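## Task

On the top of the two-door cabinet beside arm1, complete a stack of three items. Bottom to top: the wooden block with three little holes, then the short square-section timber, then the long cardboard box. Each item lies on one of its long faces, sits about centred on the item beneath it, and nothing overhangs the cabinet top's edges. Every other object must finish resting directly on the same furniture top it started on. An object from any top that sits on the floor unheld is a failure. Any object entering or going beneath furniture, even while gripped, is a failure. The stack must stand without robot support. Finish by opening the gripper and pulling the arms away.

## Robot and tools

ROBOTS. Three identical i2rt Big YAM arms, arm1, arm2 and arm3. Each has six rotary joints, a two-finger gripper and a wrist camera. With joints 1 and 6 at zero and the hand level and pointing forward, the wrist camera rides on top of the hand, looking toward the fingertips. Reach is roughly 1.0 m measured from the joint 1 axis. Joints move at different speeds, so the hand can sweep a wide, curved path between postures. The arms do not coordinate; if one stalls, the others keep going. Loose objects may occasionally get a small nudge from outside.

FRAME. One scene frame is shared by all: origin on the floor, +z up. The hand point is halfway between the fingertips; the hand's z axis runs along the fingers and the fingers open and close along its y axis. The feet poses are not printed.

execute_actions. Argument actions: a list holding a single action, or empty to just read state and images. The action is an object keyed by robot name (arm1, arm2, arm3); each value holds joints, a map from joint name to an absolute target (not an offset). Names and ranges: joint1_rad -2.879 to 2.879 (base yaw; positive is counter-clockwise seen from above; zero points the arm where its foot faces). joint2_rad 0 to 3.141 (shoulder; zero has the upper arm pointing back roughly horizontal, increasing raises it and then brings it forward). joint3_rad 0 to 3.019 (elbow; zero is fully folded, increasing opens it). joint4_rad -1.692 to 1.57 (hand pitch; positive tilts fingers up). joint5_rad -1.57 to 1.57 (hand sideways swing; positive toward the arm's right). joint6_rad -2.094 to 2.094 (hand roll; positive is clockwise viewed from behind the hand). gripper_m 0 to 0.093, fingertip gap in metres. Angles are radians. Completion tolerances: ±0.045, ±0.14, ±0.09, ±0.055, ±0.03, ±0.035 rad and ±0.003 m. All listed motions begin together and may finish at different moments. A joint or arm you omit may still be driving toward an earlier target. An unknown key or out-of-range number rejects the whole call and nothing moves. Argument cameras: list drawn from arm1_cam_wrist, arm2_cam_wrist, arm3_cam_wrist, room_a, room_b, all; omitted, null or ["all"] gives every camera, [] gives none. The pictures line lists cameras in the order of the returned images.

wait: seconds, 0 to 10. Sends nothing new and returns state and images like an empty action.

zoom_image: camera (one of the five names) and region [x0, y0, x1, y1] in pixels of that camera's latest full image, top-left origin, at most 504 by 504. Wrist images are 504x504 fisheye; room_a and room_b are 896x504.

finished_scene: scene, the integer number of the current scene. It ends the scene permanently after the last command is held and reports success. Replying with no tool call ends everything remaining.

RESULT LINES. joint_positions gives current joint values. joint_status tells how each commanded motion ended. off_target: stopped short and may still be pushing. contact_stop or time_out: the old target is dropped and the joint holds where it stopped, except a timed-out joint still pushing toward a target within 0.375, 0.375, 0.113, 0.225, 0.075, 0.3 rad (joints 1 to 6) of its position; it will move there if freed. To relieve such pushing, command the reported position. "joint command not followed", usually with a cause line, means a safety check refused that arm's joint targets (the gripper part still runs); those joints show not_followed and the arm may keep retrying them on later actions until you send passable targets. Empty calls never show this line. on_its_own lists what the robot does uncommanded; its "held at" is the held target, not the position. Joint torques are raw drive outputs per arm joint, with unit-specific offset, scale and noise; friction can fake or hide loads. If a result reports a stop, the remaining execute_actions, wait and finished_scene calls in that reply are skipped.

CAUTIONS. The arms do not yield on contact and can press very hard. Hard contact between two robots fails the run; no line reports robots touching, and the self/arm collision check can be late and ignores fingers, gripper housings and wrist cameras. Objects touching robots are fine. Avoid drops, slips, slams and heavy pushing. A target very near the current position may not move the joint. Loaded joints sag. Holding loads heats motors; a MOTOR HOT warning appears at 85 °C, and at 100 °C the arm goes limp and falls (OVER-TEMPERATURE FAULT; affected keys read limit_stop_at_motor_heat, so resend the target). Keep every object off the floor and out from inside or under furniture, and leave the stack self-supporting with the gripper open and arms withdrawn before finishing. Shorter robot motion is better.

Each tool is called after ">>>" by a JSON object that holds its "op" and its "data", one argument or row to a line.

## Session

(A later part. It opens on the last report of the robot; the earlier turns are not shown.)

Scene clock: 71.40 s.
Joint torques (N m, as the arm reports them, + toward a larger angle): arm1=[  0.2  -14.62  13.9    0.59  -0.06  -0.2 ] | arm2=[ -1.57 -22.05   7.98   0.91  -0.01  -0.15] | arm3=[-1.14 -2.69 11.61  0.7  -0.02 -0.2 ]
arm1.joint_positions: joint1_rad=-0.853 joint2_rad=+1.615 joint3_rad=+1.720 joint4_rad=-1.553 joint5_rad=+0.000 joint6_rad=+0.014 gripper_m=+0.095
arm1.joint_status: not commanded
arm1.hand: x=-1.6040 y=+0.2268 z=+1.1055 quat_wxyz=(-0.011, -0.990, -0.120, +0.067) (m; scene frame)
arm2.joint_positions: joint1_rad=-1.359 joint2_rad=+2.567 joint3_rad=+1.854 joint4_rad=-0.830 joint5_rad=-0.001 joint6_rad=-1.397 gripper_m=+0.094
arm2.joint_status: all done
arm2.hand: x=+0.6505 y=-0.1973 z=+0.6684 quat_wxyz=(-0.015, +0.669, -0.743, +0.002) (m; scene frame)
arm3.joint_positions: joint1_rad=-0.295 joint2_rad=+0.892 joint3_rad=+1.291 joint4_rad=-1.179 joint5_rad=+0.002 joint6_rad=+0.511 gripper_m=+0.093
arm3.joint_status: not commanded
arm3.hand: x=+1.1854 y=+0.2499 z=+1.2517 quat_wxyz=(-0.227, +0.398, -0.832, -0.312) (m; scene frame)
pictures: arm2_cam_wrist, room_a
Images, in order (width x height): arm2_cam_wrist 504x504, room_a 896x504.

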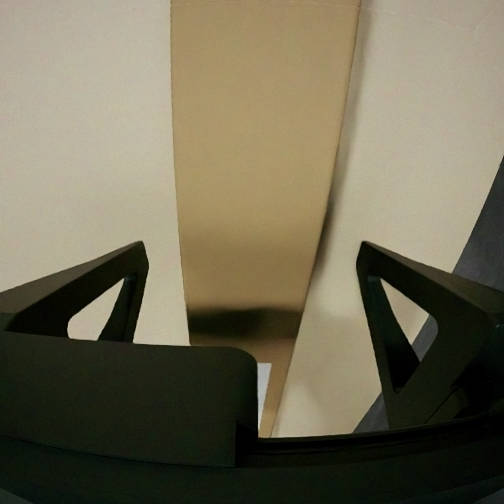

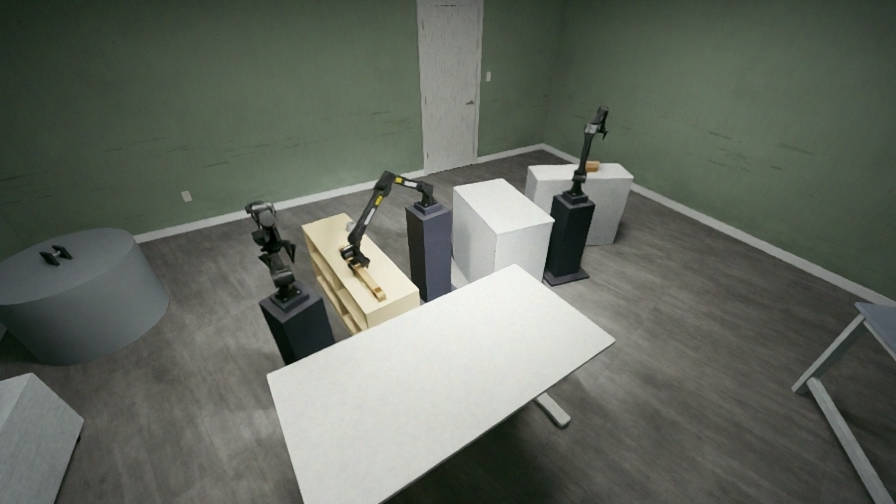

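>>> {"op": "execute_actions", "data": {
  "actions": []
}}

Scene clock: 72.57 s.
Joint torques (N m, as the arm reports them, + toward a larger angle): arm1=[  0.18 -14.62  13.9    0.59  -0.06  -0.2 ] | arm2=[ -1.47 -22.96   7.99   0.77  -0.02  -0.18] | arm3=[-1.11 -2.73 11.62  0.71 -0.01 -0.2 ]
arm1.joint_positions: joint1_rad=-0.853 joint2_rad=+1.615 joint3_rad=+1.720 joint4_rad=-1.553 joint5_rad=+0.000 joint6_rad=+0.014 gripper_m=+0.095
arm1.joint_status: not commanded
arm1.hand: x=-1.6040 y=+0.2268 z=+1.1055 quat_wxyz=(-0.011, -0.990, -0.120, +0.067) (m; scene frame)
arm2.joint_positions: joint1_rad=-1.359 joint2_rad=+2.567 joint3_rad=+1.854 joint4_rad=-0.830 joint5_rad=-0.001 joint6_rad=-1.397 gripper_m=+0.094
arm2.joint_status: all done
arm2.hand: x=+0.6505 y=-0.1973 z=+0.6684 quat_wxyz=(-0.015, +0.669, -0.743, +0.002) (m; scene frame)
arm3.joint_positions: joint1_rad=-0.295 joint2_rad=+0.892 joint3_rad=+1.291 joint4_rad=-1.179 joint5_rad=+0.002 joint6_rad=+0.511 gripper_m=+0.093
arm3.joint_status: not commanded
arm3.hand: x=+1.1854 y=+0.2499 z=+1.2517 quat_wxyz=(-0.227, +0.398, -0.832, -0.312) (m; scene frame)
pictures: arm1_cam_wrist, arm2_cam_wrist, arm3_cam_wrist, room_a, room_b
Images, in order (width x height): arm1_cam_wrist 504x504, arm2_cam_wrist 504x504, arm3_cam_wrist 504x504, room_a 896x504, room_b 896x504.

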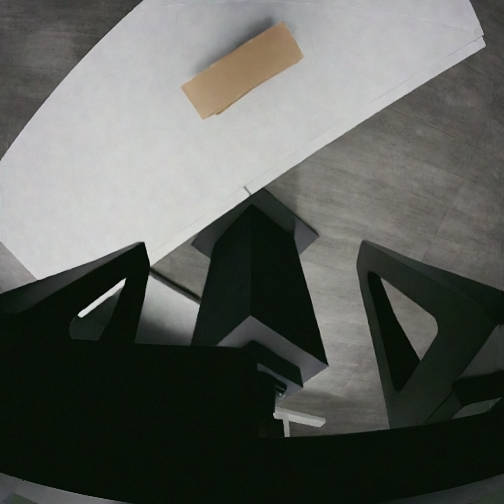

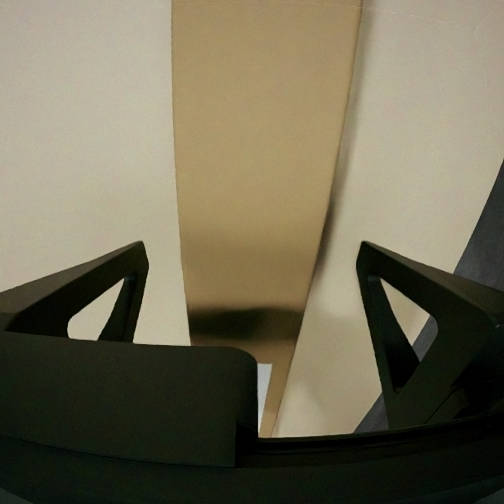

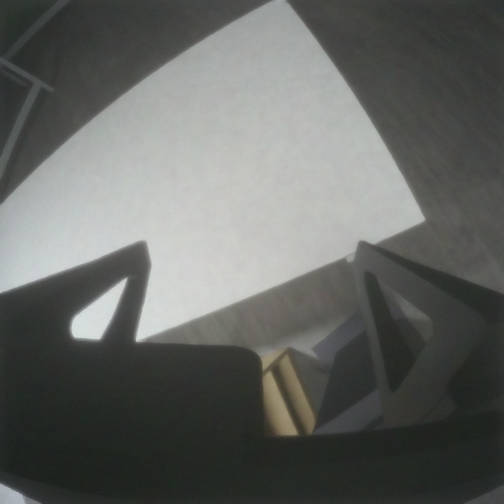

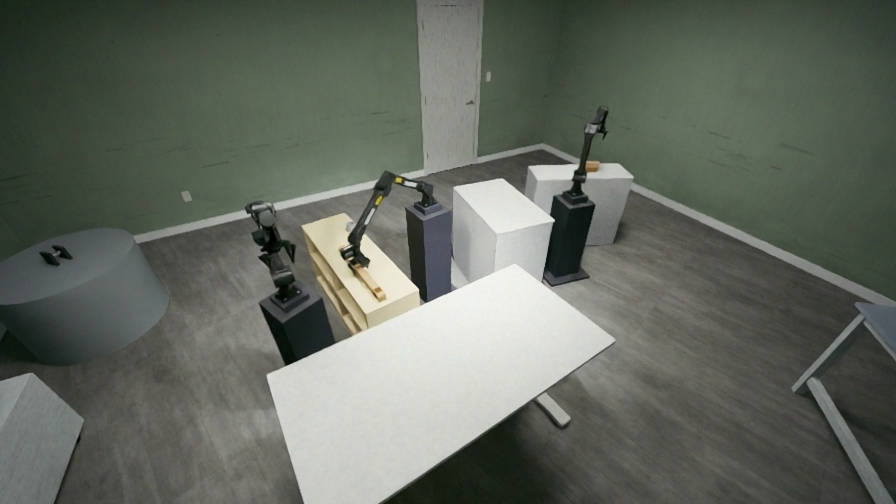

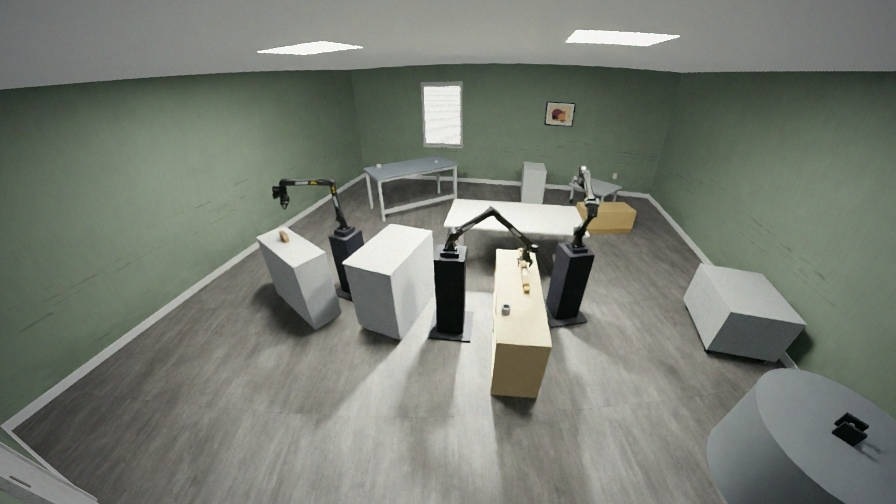

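>>> {"op": "zoom_image", "data": {
  "camera": "room_b",
  "region": [230, 190, 370, 290]
}}

>>> {"op": "zoom_image", "data": {
  "camera": "room_a",
  "region": [500, 90, 680, 220]
}}

>>> {"op": "execute_actions", "data": {
  "actions": [
    {"arm2":{"joints":{"gripper_m":0.035}}}
  ],
  "cameras": ["arm2_cam_wrist"]
}}

Region (230, 190, 370, 290) of room_b's 896x504 image, scaled by 3.600, with more detail than that image has; it fills the top 360 rows of this view, and the rest is white.

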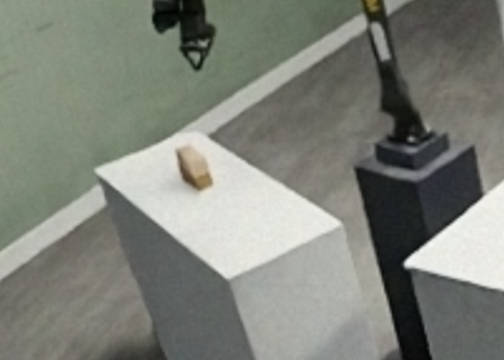

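Region (500, 90, 680, 220) of room_a's 896x504 image, scaled by 2.800, with more detail than that image has.

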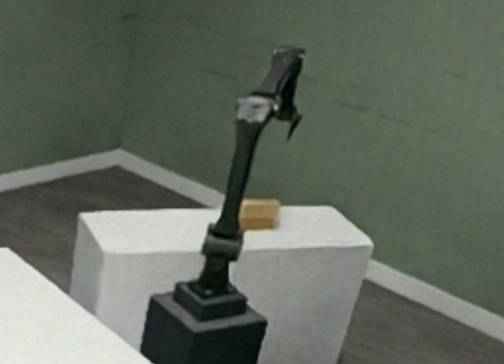

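Scene clock: 73.43 s.
Joint torques (N m, as the arm reports them, + toward a larger angle): arm1=[  0.18 -14.61  13.9    0.59  -0.06  -0.2 ] | arm2=[ -1.54 -22.91   7.98   0.72  -0.04  -0.15] | arm3=[-1.09 -2.73 11.61  0.69 -0.01 -0.19]
arm1.joint_positions: joint1_rad=-0.853 joint2_rad=+1.615 joint3_rad=+1.720 joint4_rad=-1.553 joint5_rad=+0.000 joint6_rad=+0.014 gripper_m=+0.095
arm1.joint_status: not commanded
arm1.hand: x=-1.6040 y=+0.2268 z=+1.1055 quat_wxyz=(-0.011, -0.990, -0.120, +0.067) (m; scene frame)
arm2.joint_positions: joint1_rad=-1.359 joint2_rad=+2.567 joint3_rad=+1.854 joint4_rad=-0.830 joint5_rad=+0.000 joint6_rad=-1.399 gripper_m=+0.049
arm2.joint_status: gripper_m off_target (ended at +0.049, target +0.035)
arm2.hand: x=+0.6506 y=-0.1973 z=+0.6684 quat_wxyz=(-0.015, +0.669, -0.743, +0.003) (m; scene frame)
arm3.joint_positions: joint1_rad=-0.295 joint2_rad=+0.892 joint3_rad=+1.291 joint4_rad=-1.179 joint5_rad=+0.002 joint6_rad=+0.511 gripper_m=+0.093
arm3.joint_status: not commanded
arm3.hand: x=+1.1854 y=+0.2499 z=+1.2517 quat_wxyz=(-0.227, +0.398, -0.832, -0.312) (m; scene frame)
pictures: arm2_cam_wrist
Images, in order (width x height): arm2_cam_wrist 504x504.

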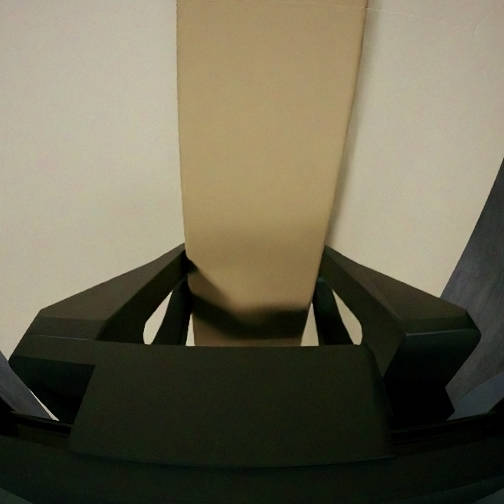

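>>> {"op": "execute_actions", "data": {
  "actions": [
    {"arm2":{"joints":{"joint2_rad":2.18,"joint4_rad":-1.245,"gripper_m":0.035}}}
  ],
  "cameras": ["room_b"]
}}

>>> {"op": "execute_actions", "data": {
  "actions": [
    {"arm2":{"joints":{"joint1_rad":1.30,"joint2_rad":2.04,"joint3_rad":1.62,"joint4_rad":-1.15,"joint6_rad":-1.57,"gripper_m":0.035}}}
  ],
  "cameras": ["arm2_cam_wrist","room_a","room_b"]
}}

Scene clock: 76.27 s.
Joint torques (N m, as the arm reports them, + toward a larger angle): arm1=[  0.19 -14.62  13.9    0.59  -0.06  -0.2 ] | arm2=[ -1.56 -21.03   8.26  -0.23  -0.04  -0.15] | arm3=[-1.06 -2.69 11.61  0.69 -0.01 -0.19]
arm1.joint_positions: joint1_rad=-0.853 joint2_rad=+1.615 joint3_rad=+1.720 joint4_rad=-1.553 joint5_rad=+0.000 joint6_rad=+0.014 gripper_m=+0.095
arm1.joint_status: not commanded
arm1.hand: x=-1.6040 y=+0.2268 z=+1.1055 quat_wxyz=(-0.011, -0.990, -0.120, +0.067) (m; scene frame)
arm2.joint_positions: joint1_rad=-1.359 joint2_rad=+2.170 joint3_rad=+1.876 joint4_rad=-1.234 joint5_rad=+0.000 joint6_rad=-1.399 gripper_m=+0.049
arm2.joint_status: gripper_m off_target (ended at +0.049, target +0.035); the others done
arm2.hand: x=+0.6459 y=-0.2015 z=+0.9334 quat_wxyz=(-0.021, +0.669, -0.743, +0.007) (m; scene frame)
arm3.joint_positions: joint1_rad=-0.295 joint2_rad=+0.892 joint3_rad=+1.291 joint4_rad=-1.179 joint5_rad=+0.002 joint6_rad=+0.511 gripper_m=+0.093
arm3.joint_status: not commanded
arm3.hand: x=+1.1854 y=+0.2499 z=+1.2517 quat_wxyz=(-0.227, +0.398, -0.832, -0.312) (m; scene frame)
pictures: room_b
Images, in order (width x height): room_b 896x504.

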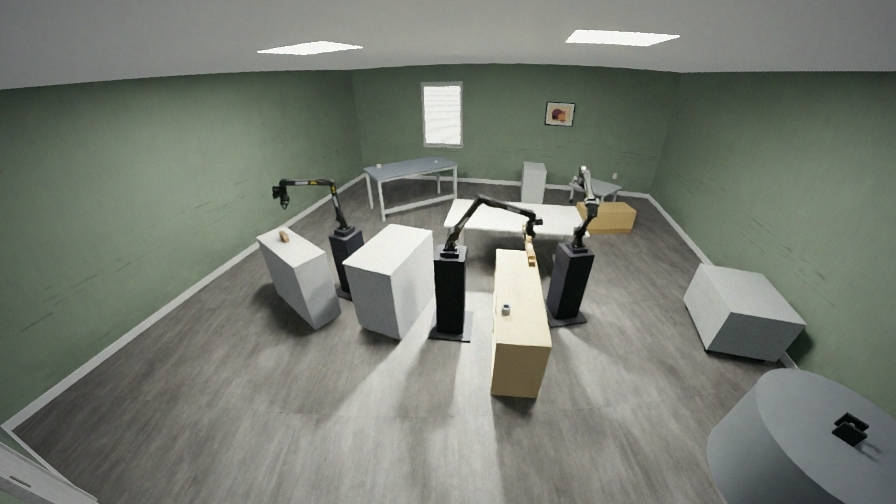

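Scene clock: 78.87 s.
Joint torques (N m, as the arm reports them, + toward a larger angle): arm1=[  0.2  -14.6   13.89   0.59  -0.06  -0.2 ] | arm2=[ -2.81 -20.88   6.11   0.15   0.07  -0.15] | arm3=[-1.12 -2.73 11.62  0.71 -0.02 -0.2 ]
arm1.joint_positions: joint1_rad=-0.853 joint2_rad=+1.615 joint3_rad=+1.720 joint4_rad=-1.553 joint5_rad=+0.000 joint6_rad=+0.014 gripper_m=+0.095
arm1.joint_status: not commanded
arm1.hand: x=-1.6040 y=+0.2268 z=+1.1055 quat_wxyz=(-0.011, -0.990, -0.120, +0.067) (m; scene frame)
arm2.joint_positions: joint1_rad=+1.306 joint2_rad=+2.054 joint3_rad=+1.631 joint4_rad=-1.149 joint5_rad=-0.002 joint6_rad=-1.557 gripper_m=+0.049
arm2.joint_status: gripper_m off_target (ended at +0.049, target +0.035); the others done
arm2.hand: x=-0.5761 y=-0.0058 z=+0.9211 quat_wxyz=(-0.005, +0.839, +0.543, +0.003) (m; scene frame)
arm3.joint_positions: joint1_rad=-0.295 joint2_rad=+0.892 joint3_rad=+1.291 joint4_rad=-1.179 joint5_rad=+0.002 joint6_rad=+0.511 gripper_m=+0.093
arm3.joint_status: not commanded
arm3.hand: x=+1.1854 y=+0.2499 z=+1.2517 quat_wxyz=(-0.227, +0.398, -0.832, -0.312) (m; scene frame)
pictures: arm2_cam_wrist, room_a, room_b
Images, in order (width x height): arm2_cam_wrist 504x504, room_a 896x504, room_b 896x504.

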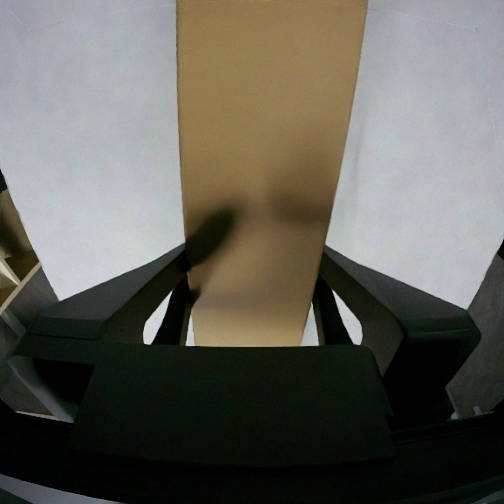

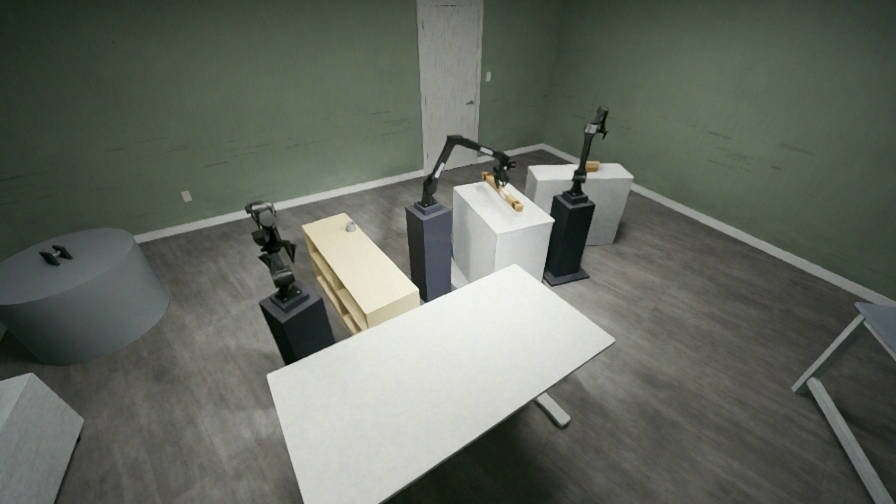

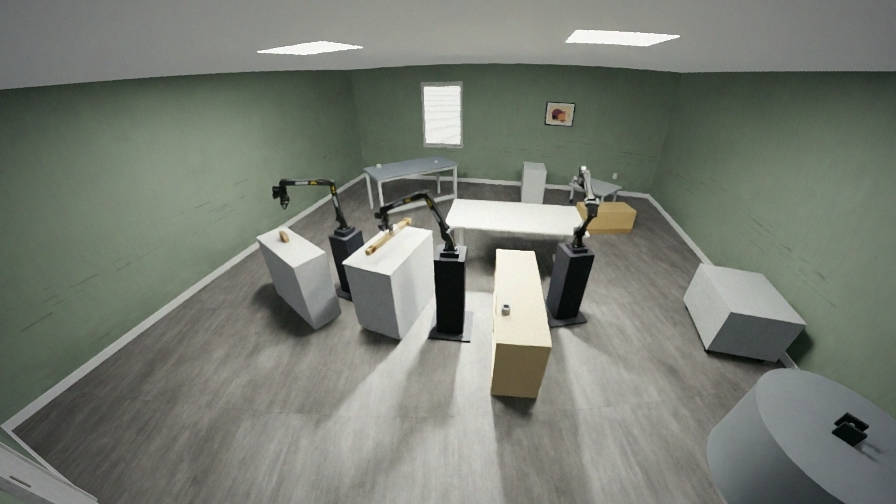

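>>> {"op": "execute_actions", "data": {
  "actions": [
    {"arm2":{"joints":{"joint2_rad":2.16,"joint3_rad":1.58,"joint4_rad":-0.985,"gripper_m":0.035}}}
  ],
  "cameras": ["arm2_cam_wrist","room_a","room_b"]
}}

Scene clock: 80.60 s.
Joint torques (N m, as the arm reports them, + toward a larger angle): arm1=[  0.18 -14.61  13.89   0.59  -0.06  -0.2 ] | arm2=[ -2.7  -20.02   6.19   0.73   0.06  -0.15] | arm3=[-1.11 -2.72 11.61  0.7  -0.02 -0.2 ]
arm1.joint_positions: joint1_rad=-0.853 joint2_rad=+1.615 joint3_rad=+1.720 joint4_rad=-1.553 joint5_rad=+0.000 joint6_rad=+0.014 gripper_m=+0.095
arm1.joint_status: not commanded
arm1.hand: x=-1.6040 y=+0.2268 z=+1.1055 quat_wxyz=(-0.011, -0.990, -0.120, +0.067) (m; scene frame)
arm2.joint_positions: joint1_rad=+1.306 joint2_rad=+2.161 joint3_rad=+1.581 joint4_rad=-0.996 joint5_rad=-0.002 joint6_rad=-1.558 gripper_m=+0.049
arm2.joint_status: gripper_m off_target (ended at +0.049, target +0.035); the others done
arm2.hand: x=-0.5775 y=-0.0041 z=+0.8418 quat_wxyz=(-0.004, +0.839, +0.544, +0.004) (m; scene frame)
arm3.joint_positions: joint1_rad=-0.295 joint2_rad=+0.892 joint3_rad=+1.291 joint4_rad=-1.179 joint5_rad=+0.002 joint6_rad=+0.511 gripper_m=+0.093
arm3.joint_status: not commanded
arm3.hand: x=+1.1854 y=+0.2499 z=+1.2517 quat_wxyz=(-0.227, +0.398, -0.832, -0.312) (m; scene frame)
pictures: arm2_cam_wrist, room_a, room_b
Images, in order (width x height): arm2_cam_wrist 504x504, room_a 896x504, room_b 896x504.

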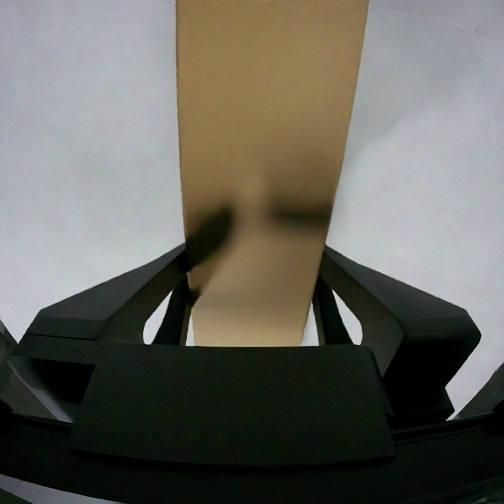

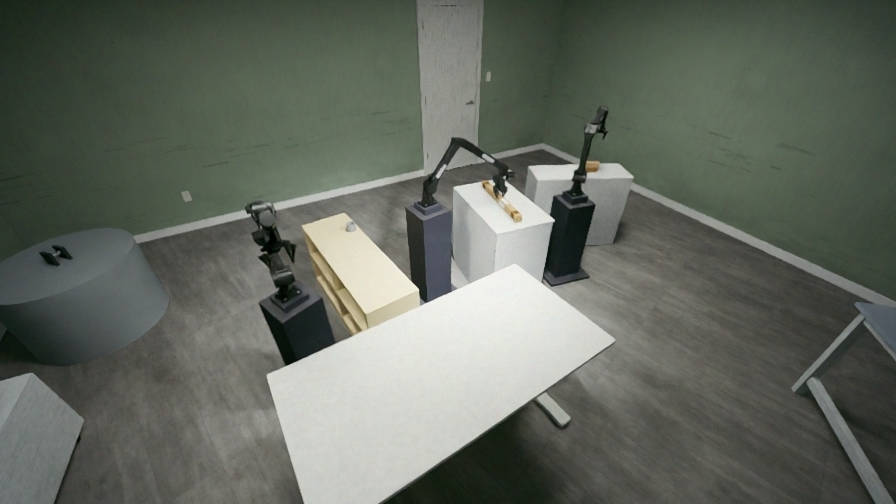

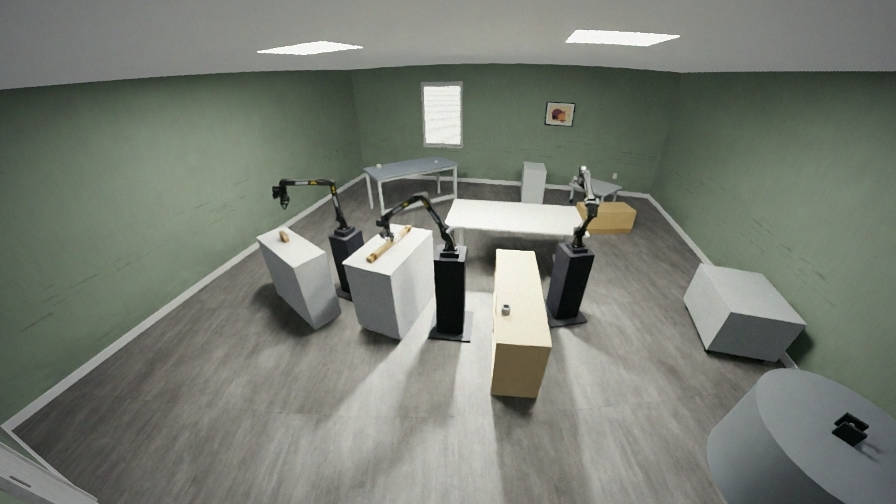

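>>> {"op": "execute_actions", "data": {
  "actions": [
    {"arm2":{"joints":{"joint2_rad":2.21,"joint3_rad":1.59,"joint4_rad":-0.94,"gripper_m":0.035}}}
  ],
  "cameras": ["arm2_cam_wrist","room_b"]
}}

Scene clock: 81.47 s.
Joint torques (N m, as the arm reports them, + toward a larger angle): arm1=[  0.21 -14.61  13.9    0.59  -0.06  -0.2 ] | arm2=[ -2.88 -16.89   6.9    1.01   0.05  -0.14] | arm3=[-1.09 -2.78 11.61  0.7  -0.02 -0.19]
arm1.joint_positions: joint1_rad=-0.853 joint2_rad=+1.615 joint3_rad=+1.720 joint4_rad=-1.553 joint5_rad=+0.000 joint6_rad=+0.014 gripper_m=+0.095
arm1.joint_status: not commanded
arm1.hand: x=-1.6040 y=+0.2268 z=+1.1055 quat_wxyz=(-0.011, -0.990, -0.120, +0.067) (m; scene frame)
arm2.joint_positions: joint1_rad=+1.306 joint2_rad=+2.171 joint3_rad=+1.581 joint4_rad=-0.954 joint5_rad=-0.002 joint6_rad=-1.558 gripper_m=+0.049
arm2.joint_status: gripper_m off_target (ended at +0.049, target +0.035); the others done
arm2.hand: x=-0.5851 y=-0.0008 z=+0.8359 quat_wxyz=(-0.017, +0.839, +0.544, -0.005) (m; scene frame)
arm3.joint_positions: joint1_rad=-0.295 joint2_rad=+0.892 joint3_rad=+1.291 joint4_rad=-1.179 joint5_rad=+0.002 joint6_rad=+0.511 gripper_m=+0.093
arm3.joint_status: not commanded
arm3.hand: x=+1.1854 y=+0.2499 z=+1.2517 quat_wxyz=(-0.227, +0.398, -0.832, -0.312) (m; scene frame)
pictures: arm2_cam_wrist, room_b
Images, in order (width x height): arm2_cam_wrist 504x504, room_b 896x504.

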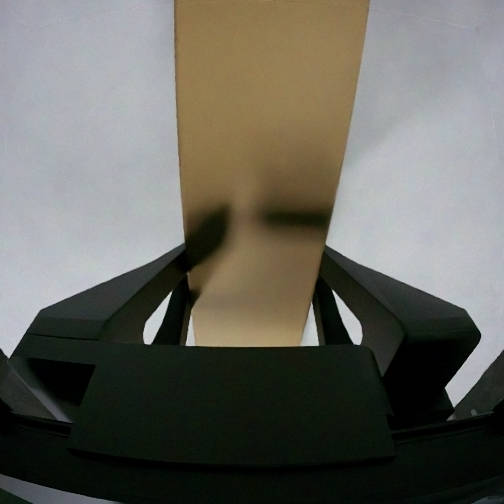

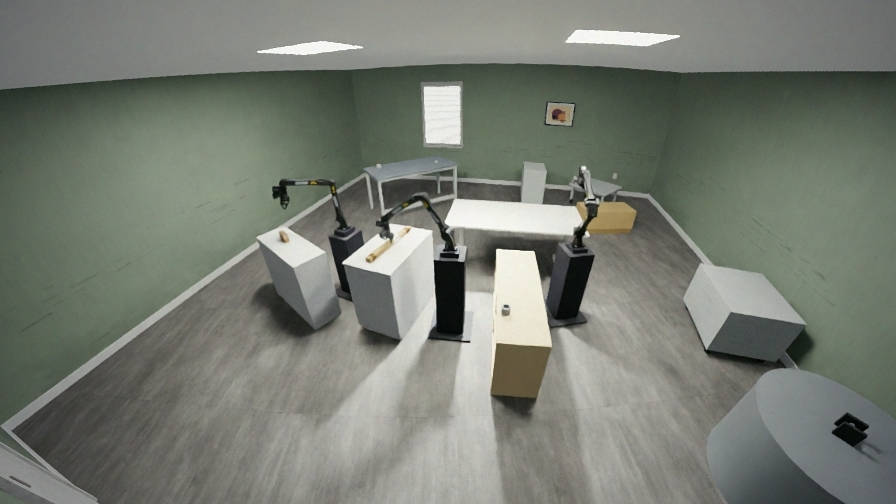

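>>> {"op": "execute_actions", "data": {
  "actions": [
    {"arm2":{"joints":{"joint2_rad":2.17,"gripper_m":0.093}}}
  ],
  "cameras": ["arm2_cam_wrist"]
}}

>>> {"op": "execute_actions", "data": {
  "actions": [
    {"arm2":{"joints":{"joint2_rad":1.95,"joint4_rad":-1.2}}}
  ],
  "cameras": ["arm2_cam_wrist"]
}}

Scene clock: 82.73 s.
Joint torques (N m, as the arm reports them, + toward a larger angle): arm1=[  0.2  -14.58  13.89   0.6   -0.06  -0.2 ] | arm2=[ -2.85 -19.45   7.09   0.79   0.07  -0.15] | arm3=[-1.13 -2.7  11.62  0.7  -0.02 -0.2 ]
arm1.joint_positions: joint1_rad=-0.853 joint2_rad=+1.615 joint3_rad=+1.720 joint4_rad=-1.553 joint5_rad=+0.000 joint6_rad=+0.014 gripper_m=+0.095
arm1.joint_status: not commanded
arm1.hand: x=-1.6040 y=+0.2268 z=+1.1055 quat_wxyz=(-0.011, -0.990, -0.120, +0.067) (m; scene frame)
arm2.joint_positions: joint1_rad=+1.306 joint2_rad=+2.171 joint3_rad=+1.581 joint4_rad=-0.951 joint5_rad=-0.002 joint6_rad=-1.558 gripper_m=+0.093
arm2.joint_status: all done
arm2.hand: x=-0.5860 y=-0.0004 z=+0.8360 quat_wxyz=(-0.018, +0.839, +0.544, -0.006) (m; scene frame)
arm3.joint_positions: joint1_rad=-0.295 joint2_rad=+0.892 joint3_rad=+1.291 joint4_rad=-1.179 joint5_rad=+0.002 joint6_rad=+0.511 gripper_m=+0.093
arm3.joint_status: not commanded
arm3.hand: x=+1.1854 y=+0.2499 z=+1.2517 quat_wxyz=(-0.227, +0.398, -0.832, -0.312) (m; scene frame)
pictures: arm2_cam_wrist
Images, in order (width x height): arm2_cam_wrist 504x504.

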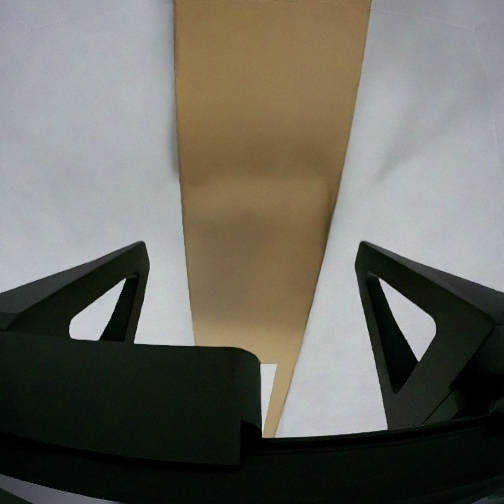

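Scene clock: 83.93 s.
Joint torques (N m, as the arm reports them, + toward a larger angle): arm1=[  0.19 -14.61  13.9    0.59  -0.06  -0.2 ] | arm2=[ -2.5  -16.71   7.82  -0.2    0.08  -0.15] | arm3=[-1.11 -2.71 11.62  0.7  -0.02 -0.2 ]
arm1.joint_positions: joint1_rad=-0.853 joint2_rad=+1.615 joint3_rad=+1.720 joint4_rad=-1.553 joint5_rad=+0.000 joint6_rad=+0.014 gripper_m=+0.095
arm1.joint_status: not commanded
arm1.hand: x=-1.6040 y=+0.2268 z=+1.1055 quat_wxyz=(-0.011, -0.990, -0.120, +0.067) (m; scene frame)
arm2.joint_positions: joint1_rad=+1.306 joint2_rad=+1.927 joint3_rad=+1.581 joint4_rad=-1.190 joint5_rad=-0.002 joint6_rad=-1.558 gripper_m=+0.093
arm2.joint_status: all done
arm2.hand: x=-0.5572 y=-0.0148 z=+0.9759 quat_wxyz=(-0.021, +0.839, +0.544, -0.007) (m; scene frame)
arm3.joint_positions: joint1_rad=-0.295 joint2_rad=+0.892 joint3_rad=+1.291 joint4_rad=-1.179 joint5_rad=+0.002 joint6_rad=+0.511 gripper_m=+0.093
arm3.joint_status: not commanded
arm3.hand: x=+1.1854 y=+0.2499 z=+1.2517 quat_wxyz=(-0.227, +0.398, -0.832, -0.312) (m; scene frame)
pictures: arm2_cam_wrist
Images, in order (width x height): arm2_cam_wrist 504x504.

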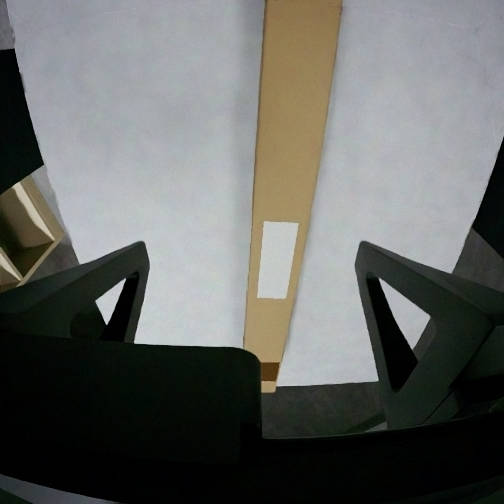

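>>> {"op": "execute_actions", "data": {
  "actions": [
    {"arm2":{"joints":{"joint1_rad":-0.3,"joint2_rad":1.2,"joint3_rad":1.3,"joint4_rad":-1.2,"joint6_rad":0}},"arm1":{"joints":{"joint1_rad":1.42,"joint2_rad":2.03,"joint3_rad":2.02,"joint4_rad":-1.545,"joint6_rad":1.37,"gripper_m":0.093}}}
  ],
  "cameras": ["arm1_cam_wrist","room_a","room_b"]
}}

Scene clock: 87.80 s.
Joint torques (N m, as the arm reports them, + toward a larger angle): arm1=[ -0.46 -21.71  12.32   0.12   0.02   0.06] | arm2=[-1.8  -7.54  7.54  0.85  0.05  0.08] | arm3=[-1.1  -2.71 11.61  0.71 -0.02 -0.19]
arm1.joint_positions: joint1_rad=+1.424 joint2_rad=+2.054 joint3_rad=+1.984 joint4_rad=-1.539 joint5_rad=+0.000 joint6_rad=+1.353 gripper_m=+0.093
arm1.joint_status: all done
arm1.hand: x=-0.5903 y=-0.0051 z=+0.9551 quat_wxyz=(+0.018, -0.831, -0.556, +0.014) (m; scene frame)
arm2.joint_positions: joint1_rad=-0.301 joint2_rad=+1.188 joint3_rad=+1.313 joint4_rad=-1.191 joint5_rad=+0.000 joint6_rad=-0.014 gripper_m=+0.093
arm2.joint_status: all done
arm2.hand: x=+0.1711 y=+0.1472 z=+1.2300 quat_wxyz=(-0.215, +0.521, -0.814, -0.138) (m; scene frame)
arm3.joint_positions: joint1_rad=-0.295 joint2_rad=+0.892 joint3_rad=+1.291 joint4_rad=-1.179 joint5_rad=+0.002 joint6_rad=+0.511 gripper_m=+0.093
arm3.joint_status: not commanded
arm3.hand: x=+1.1854 y=+0.2499 z=+1.2517 quat_wxyz=(-0.227, +0.398, -0.832, -0.312) (m; scene frame)
pictures: arm1_cam_wrist, room_a, room_b
Images, in order (width x height): arm1_cam_wrist 504x504, room_a 896x504, room_b 896x504.

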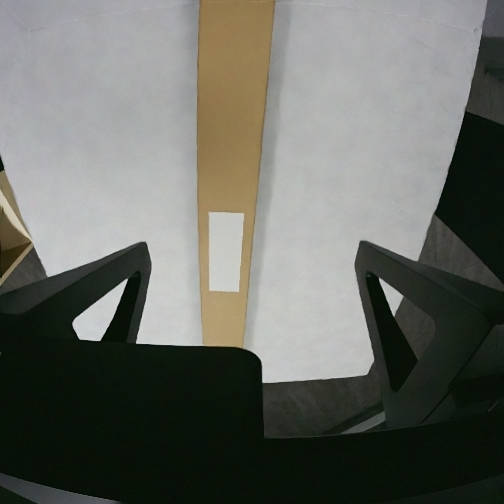

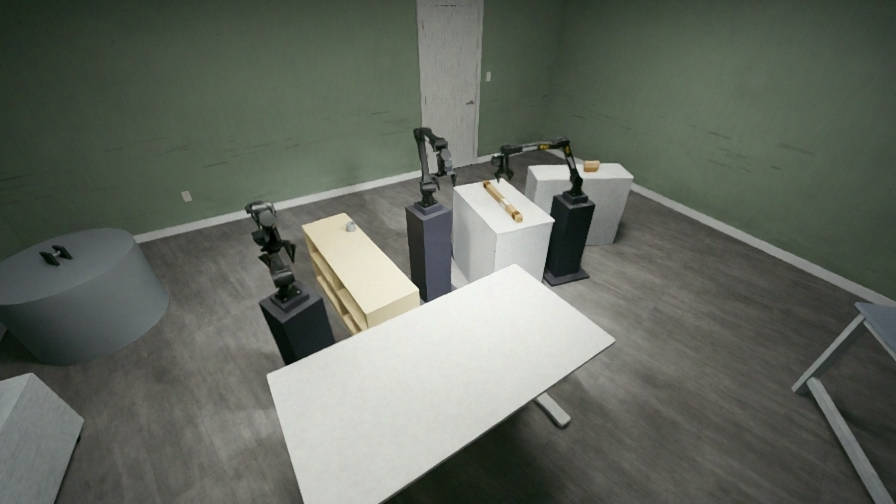

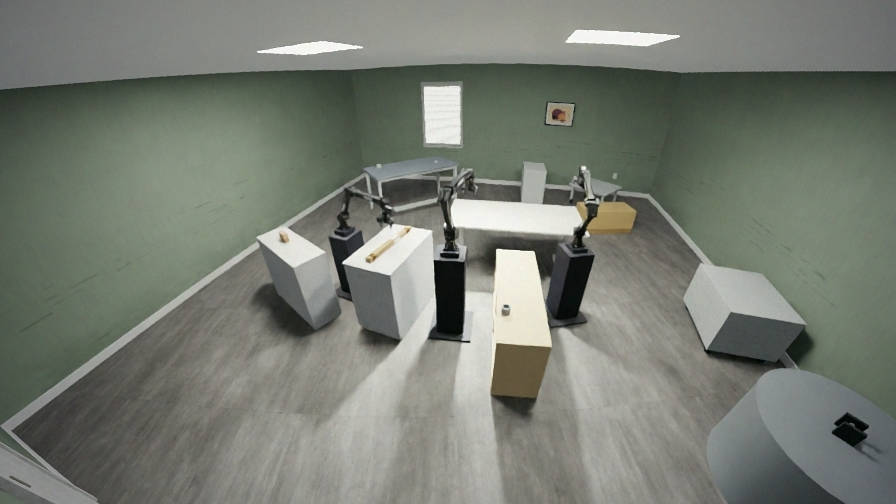

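>>> {"op": "execute_actions", "data": {
  "actions": [
    {"arm1":{"joints":{"joint1_rad":1.435,"joint2_rad":2.125,"joint3_rad":1.865,"joint4_rad":-1.29,"joint6_rad":1.43,"gripper_m":0.093}}}
  ],
  "cameras": ["arm1_cam_wrist","room_b"]
}}

Scene clock: 90.73 s.
Joint torques (N m, as the arm reports them, + toward a larger angle): arm1=[  0.12 -22.25   9.57   0.91   0.02   0.07] | arm2=[-1.64 -7.47  7.63  0.91  0.03  0.1 ] | arm3=[-1.07 -2.69 11.62  0.69 -0.01 -0.2 ]
arm1.joint_positions: joint1_rad=+1.425 joint2_rad=+2.146 joint3_rad=+1.856 joint4_rad=-1.299 joint5_rad=+0.000 joint6_rad=+1.413 gripper_m=+0.093
arm1.joint_status: all done
arm1.hand: x=-0.5771 y=-0.0144 z=+0.8495 quat_wxyz=(+0.009, -0.847, -0.531, +0.010) (m; scene frame)
arm2.joint_positions: joint1_rad=-0.301 joint2_rad=+1.188 joint3_rad=+1.313 joint4_rad=-1.191 joint5_rad=+0.000 joint6_rad=-0.014 gripper_m=+0.093
arm2.joint_status: not commanded
arm2.hand: x=+0.1711 y=+0.1472 z=+1.2300 quat_wxyz=(-0.215, +0.521, -0.814, -0.138) (m; scene frame)
arm3.joint_positions: joint1_rad=-0.295 joint2_rad=+0.892 joint3_rad=+1.291 joint4_rad=-1.179 joint5_rad=+0.002 joint6_rad=+0.511 gripper_m=+0.093
arm3.joint_status: not commanded
arm3.hand: x=+1.1854 y=+0.2499 z=+1.2517 quat_wxyz=(-0.227, +0.398, -0.832, -0.312) (m; scene frame)
pictures: arm1_cam_wrist, room_b
Images, in order (width x height): arm1_cam_wrist 504x504, room_b 896x504.

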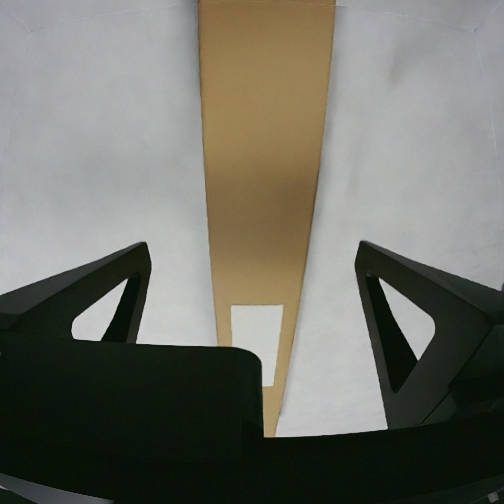

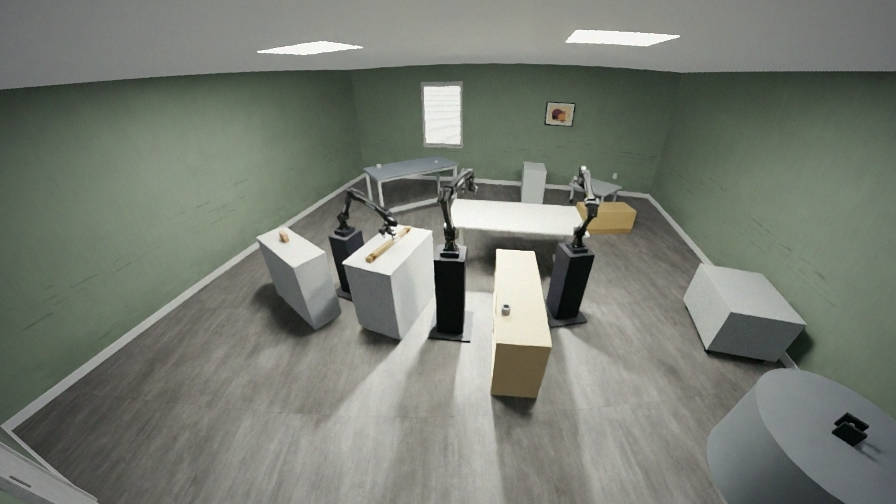

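>>> {"op": "execute_actions", "data": {
  "actions": [
    {"arm1":{"joints":{"joint2_rad":2.165,"joint3_rad":1.78,"joint4_rad":-1.155,"gripper_m":0.093}}}
  ],
  "cameras": ["arm1_cam_wrist","room_b"]
}}

Scene clock: 93.03 s.
Joint torques (N m, as the arm reports them, + toward a larger angle): arm1=[  0.12 -20.59   8.62   1.01   0.02   0.06] | arm2=[-1.55 -7.5   7.61  0.87  0.06  0.07] | arm3=[-1.09 -2.69 11.62  0.71 -0.02 -0.19]
arm1.joint_positions: joint1_rad=+1.425 joint2_rad=+2.172 joint3_rad=+1.779 joint4_rad=-1.164 joint5_rad=+0.000 joint6_rad=+1.413 gripper_m=+0.093
arm1.joint_status: all done
arm1.hand: x=-0.5760 y=-0.0158 z=+0.8056 quat_wxyz=(-0.006, -0.847, -0.531, +0.004) (m; scene frame)
arm2.joint_positions: joint1_rad=-0.301 joint2_rad=+1.188 joint3_rad=+1.313 joint4_rad=-1.191 joint5_rad=+0.000 joint6_rad=-0.014 gripper_m=+0.093
arm2.joint_status: not commanded
arm2.hand: x=+0.1711 y=+0.1472 z=+1.2300 quat_wxyz=(-0.215, +0.521, -0.814, -0.138) (m; scene frame)
arm3.joint_positions: joint1_rad=-0.295 joint2_rad=+0.892 joint3_rad=+1.291 joint4_rad=-1.179 joint5_rad=+0.002 joint6_rad=+0.511 gripper_m=+0.093
arm3.joint_status: not commanded
arm3.hand: x=+1.1854 y=+0.2499 z=+1.2517 quat_wxyz=(-0.227, +0.398, -0.832, -0.312) (m; scene frame)
pictures: arm1_cam_wrist, room_b
Images, in order (width x height): arm1_cam_wrist 504x504, room_b 896x504.

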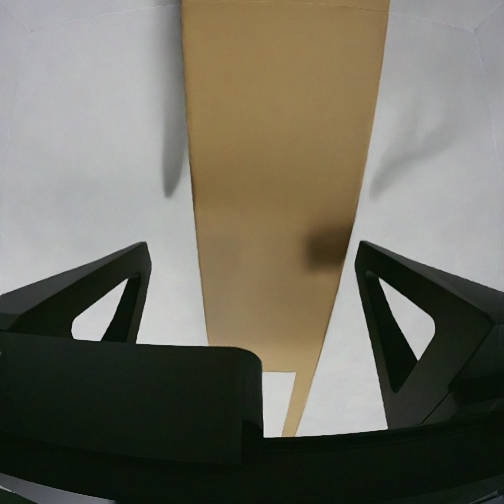

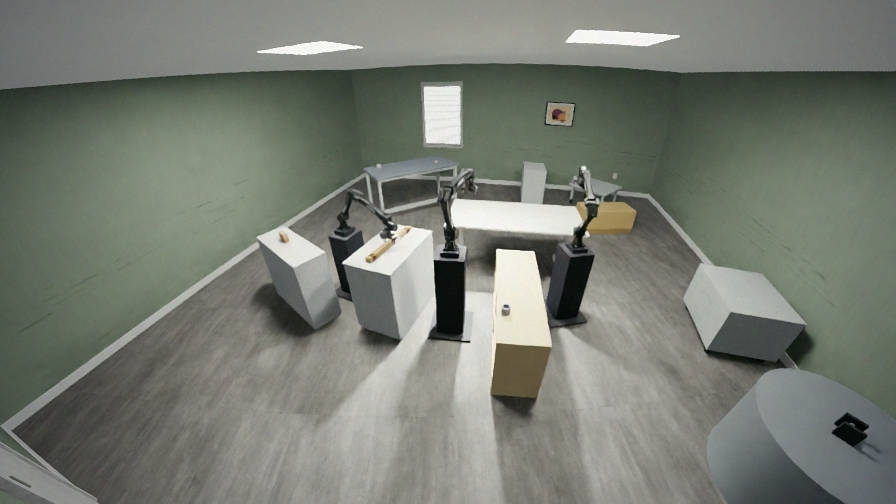

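>>> {"op": "execute_actions", "data": {
  "actions": [
    {"arm1":{"joints":{"gripper_m":0.035}}}
  ],
  "cameras": ["arm1_cam_wrist"]
}}

>>> {"op": "execute_actions", "data": {
  "actions": [
    {"arm1":{"joints":{"joint2_rad":1.9,"joint4_rad":-1.44,"gripper_m":0.035}}}
  ],
  "cameras": ["arm1_cam_wrist","room_b","room_a"]
}}

Scene clock: 93.97 s.
Joint torques (N m, as the arm reports them, + toward a larger angle): arm1=[  0.11 -21.03   8.61   0.94   0.02   0.05] | arm2=[-1.55 -7.46  7.7   0.88  0.06  0.06] | arm3=[-1.08 -2.7  11.62  0.7  -0.02 -0.19]
arm1.joint_positions: joint1_rad=+1.425 joint2_rad=+2.172 joint3_rad=+1.779 joint4_rad=-1.163 joint5_rad=+0.000 joint6_rad=+1.414 gripper_m=+0.049
arm1.joint_status: gripper_m off_target (ended at +0.049, target +0.035)
arm1.hand: x=-0.5758 y=-0.0159 z=+0.8056 quat_wxyz=(-0.007, -0.847, -0.531, +0.004) (m; scene frame)
arm2.joint_positions: joint1_rad=-0.301 joint2_rad=+1.188 joint3_rad=+1.313 joint4_rad=-1.191 joint5_rad=+0.000 joint6_rad=-0.014 gripper_m=+0.093
arm2.joint_status: not commanded
arm2.hand: x=+0.1711 y=+0.1472 z=+1.2300 quat_wxyz=(-0.215, +0.521, -0.814, -0.138) (m; scene frame)
arm3.joint_positions: joint1_rad=-0.295 joint2_rad=+0.892 joint3_rad=+1.291 joint4_rad=-1.179 joint5_rad=+0.002 joint6_rad=+0.511 gripper_m=+0.093
arm3.joint_status: not commanded
arm3.hand: x=+1.1854 y=+0.2499 z=+1.2517 quat_wxyz=(-0.227, +0.398, -0.832, -0.312) (m; scene frame)
pictures: arm1_cam_wrist
Images, in order (width x height): arm1_cam_wrist 504x504.

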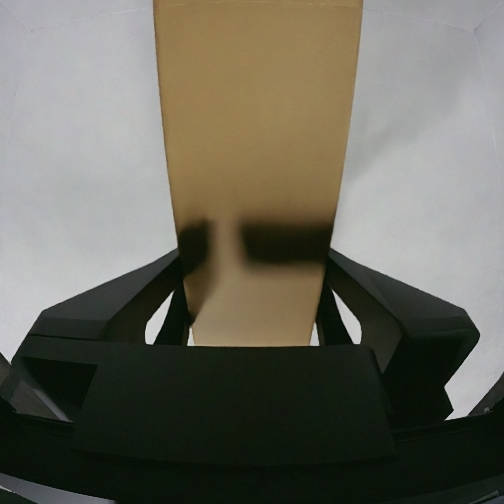

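Scene clock: 95.40 s.
Joint torques (N m, as the arm reports them, + toward a larger angle): arm1=[  0.11 -18.99  10.4    0.2    0.02   0.05] | arm2=[-1.44 -7.55  7.55  0.83  0.05  0.08] | arm3=[-1.09 -2.75 11.61  0.7  -0.02 -0.19]
arm1.joint_positions: joint1_rad=+1.425 joint2_rad=+1.913 joint3_rad=+1.766 joint4_rad=-1.434 joint5_rad=+0.000 joint6_rad=+1.414 gripper_m=+0.049
arm1.joint_status: gripper_m off_target (ended at +0.049, target +0.035); the others done
arm1.hand: x=-0.6236 y=+0.0195 z=+0.9559 quat_wxyz=(+0.005, -0.847, -0.531, +0.009) (m; scene frame)
arm2.joint_positions: joint1_rad=-0.301 joint2_rad=+1.188 joint3_rad=+1.313 joint4_rad=-1.191 joint5_rad=+0.000 joint6_rad=-0.014 gripper_m=+0.093
arm2.joint_status: not commanded
arm2.hand: x=+0.1711 y=+0.1472 z=+1.2300 quat_wxyz=(-0.215, +0.521, -0.814, -0.138) (m; scene frame)
arm3.joint_positions: joint1_rad=-0.295 joint2_rad=+0.892 joint3_rad=+1.291 joint4_rad=-1.179 joint5_rad=+0.002 joint6_rad=+0.511 gripper_m=+0.093
arm3.joint_status: not commanded
arm3.hand: x=+1.1854 y=+0.2499 z=+1.2517 quat_wxyz=(-0.227, +0.398, -0.832, -0.312) (m; scene frame)
pictures: arm1_cam_wrist, room_a, room_b
Images, in order (width x height): arm1_cam_wrist 504x504, room_a 896x504, room_b 896x504.

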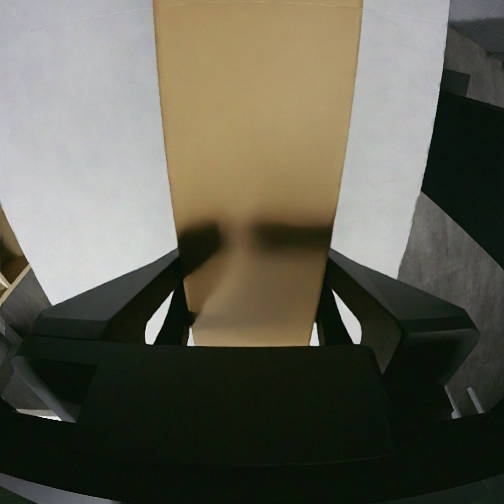

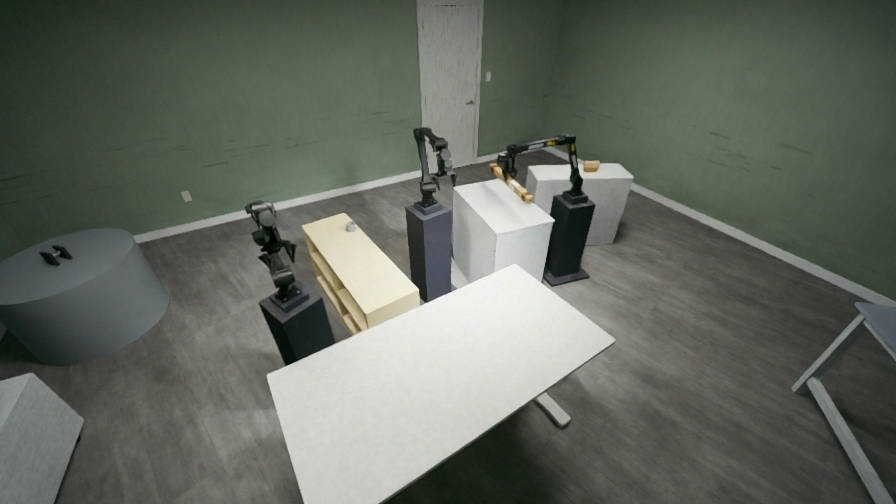

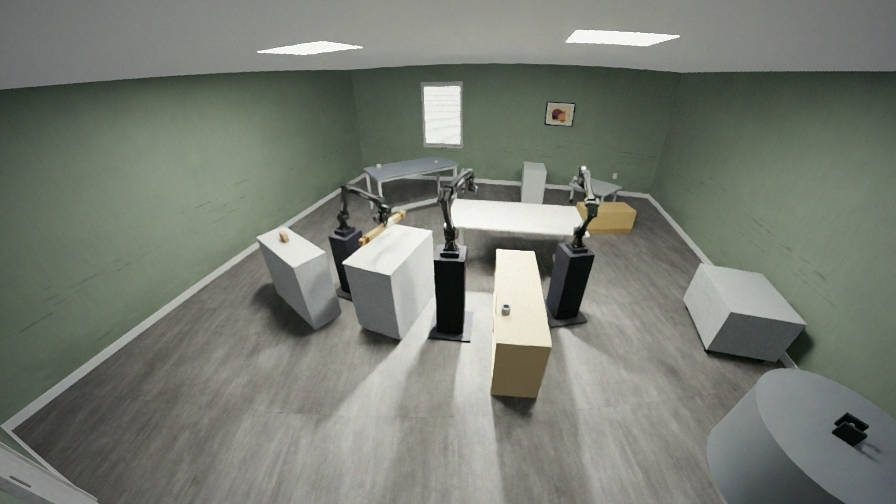

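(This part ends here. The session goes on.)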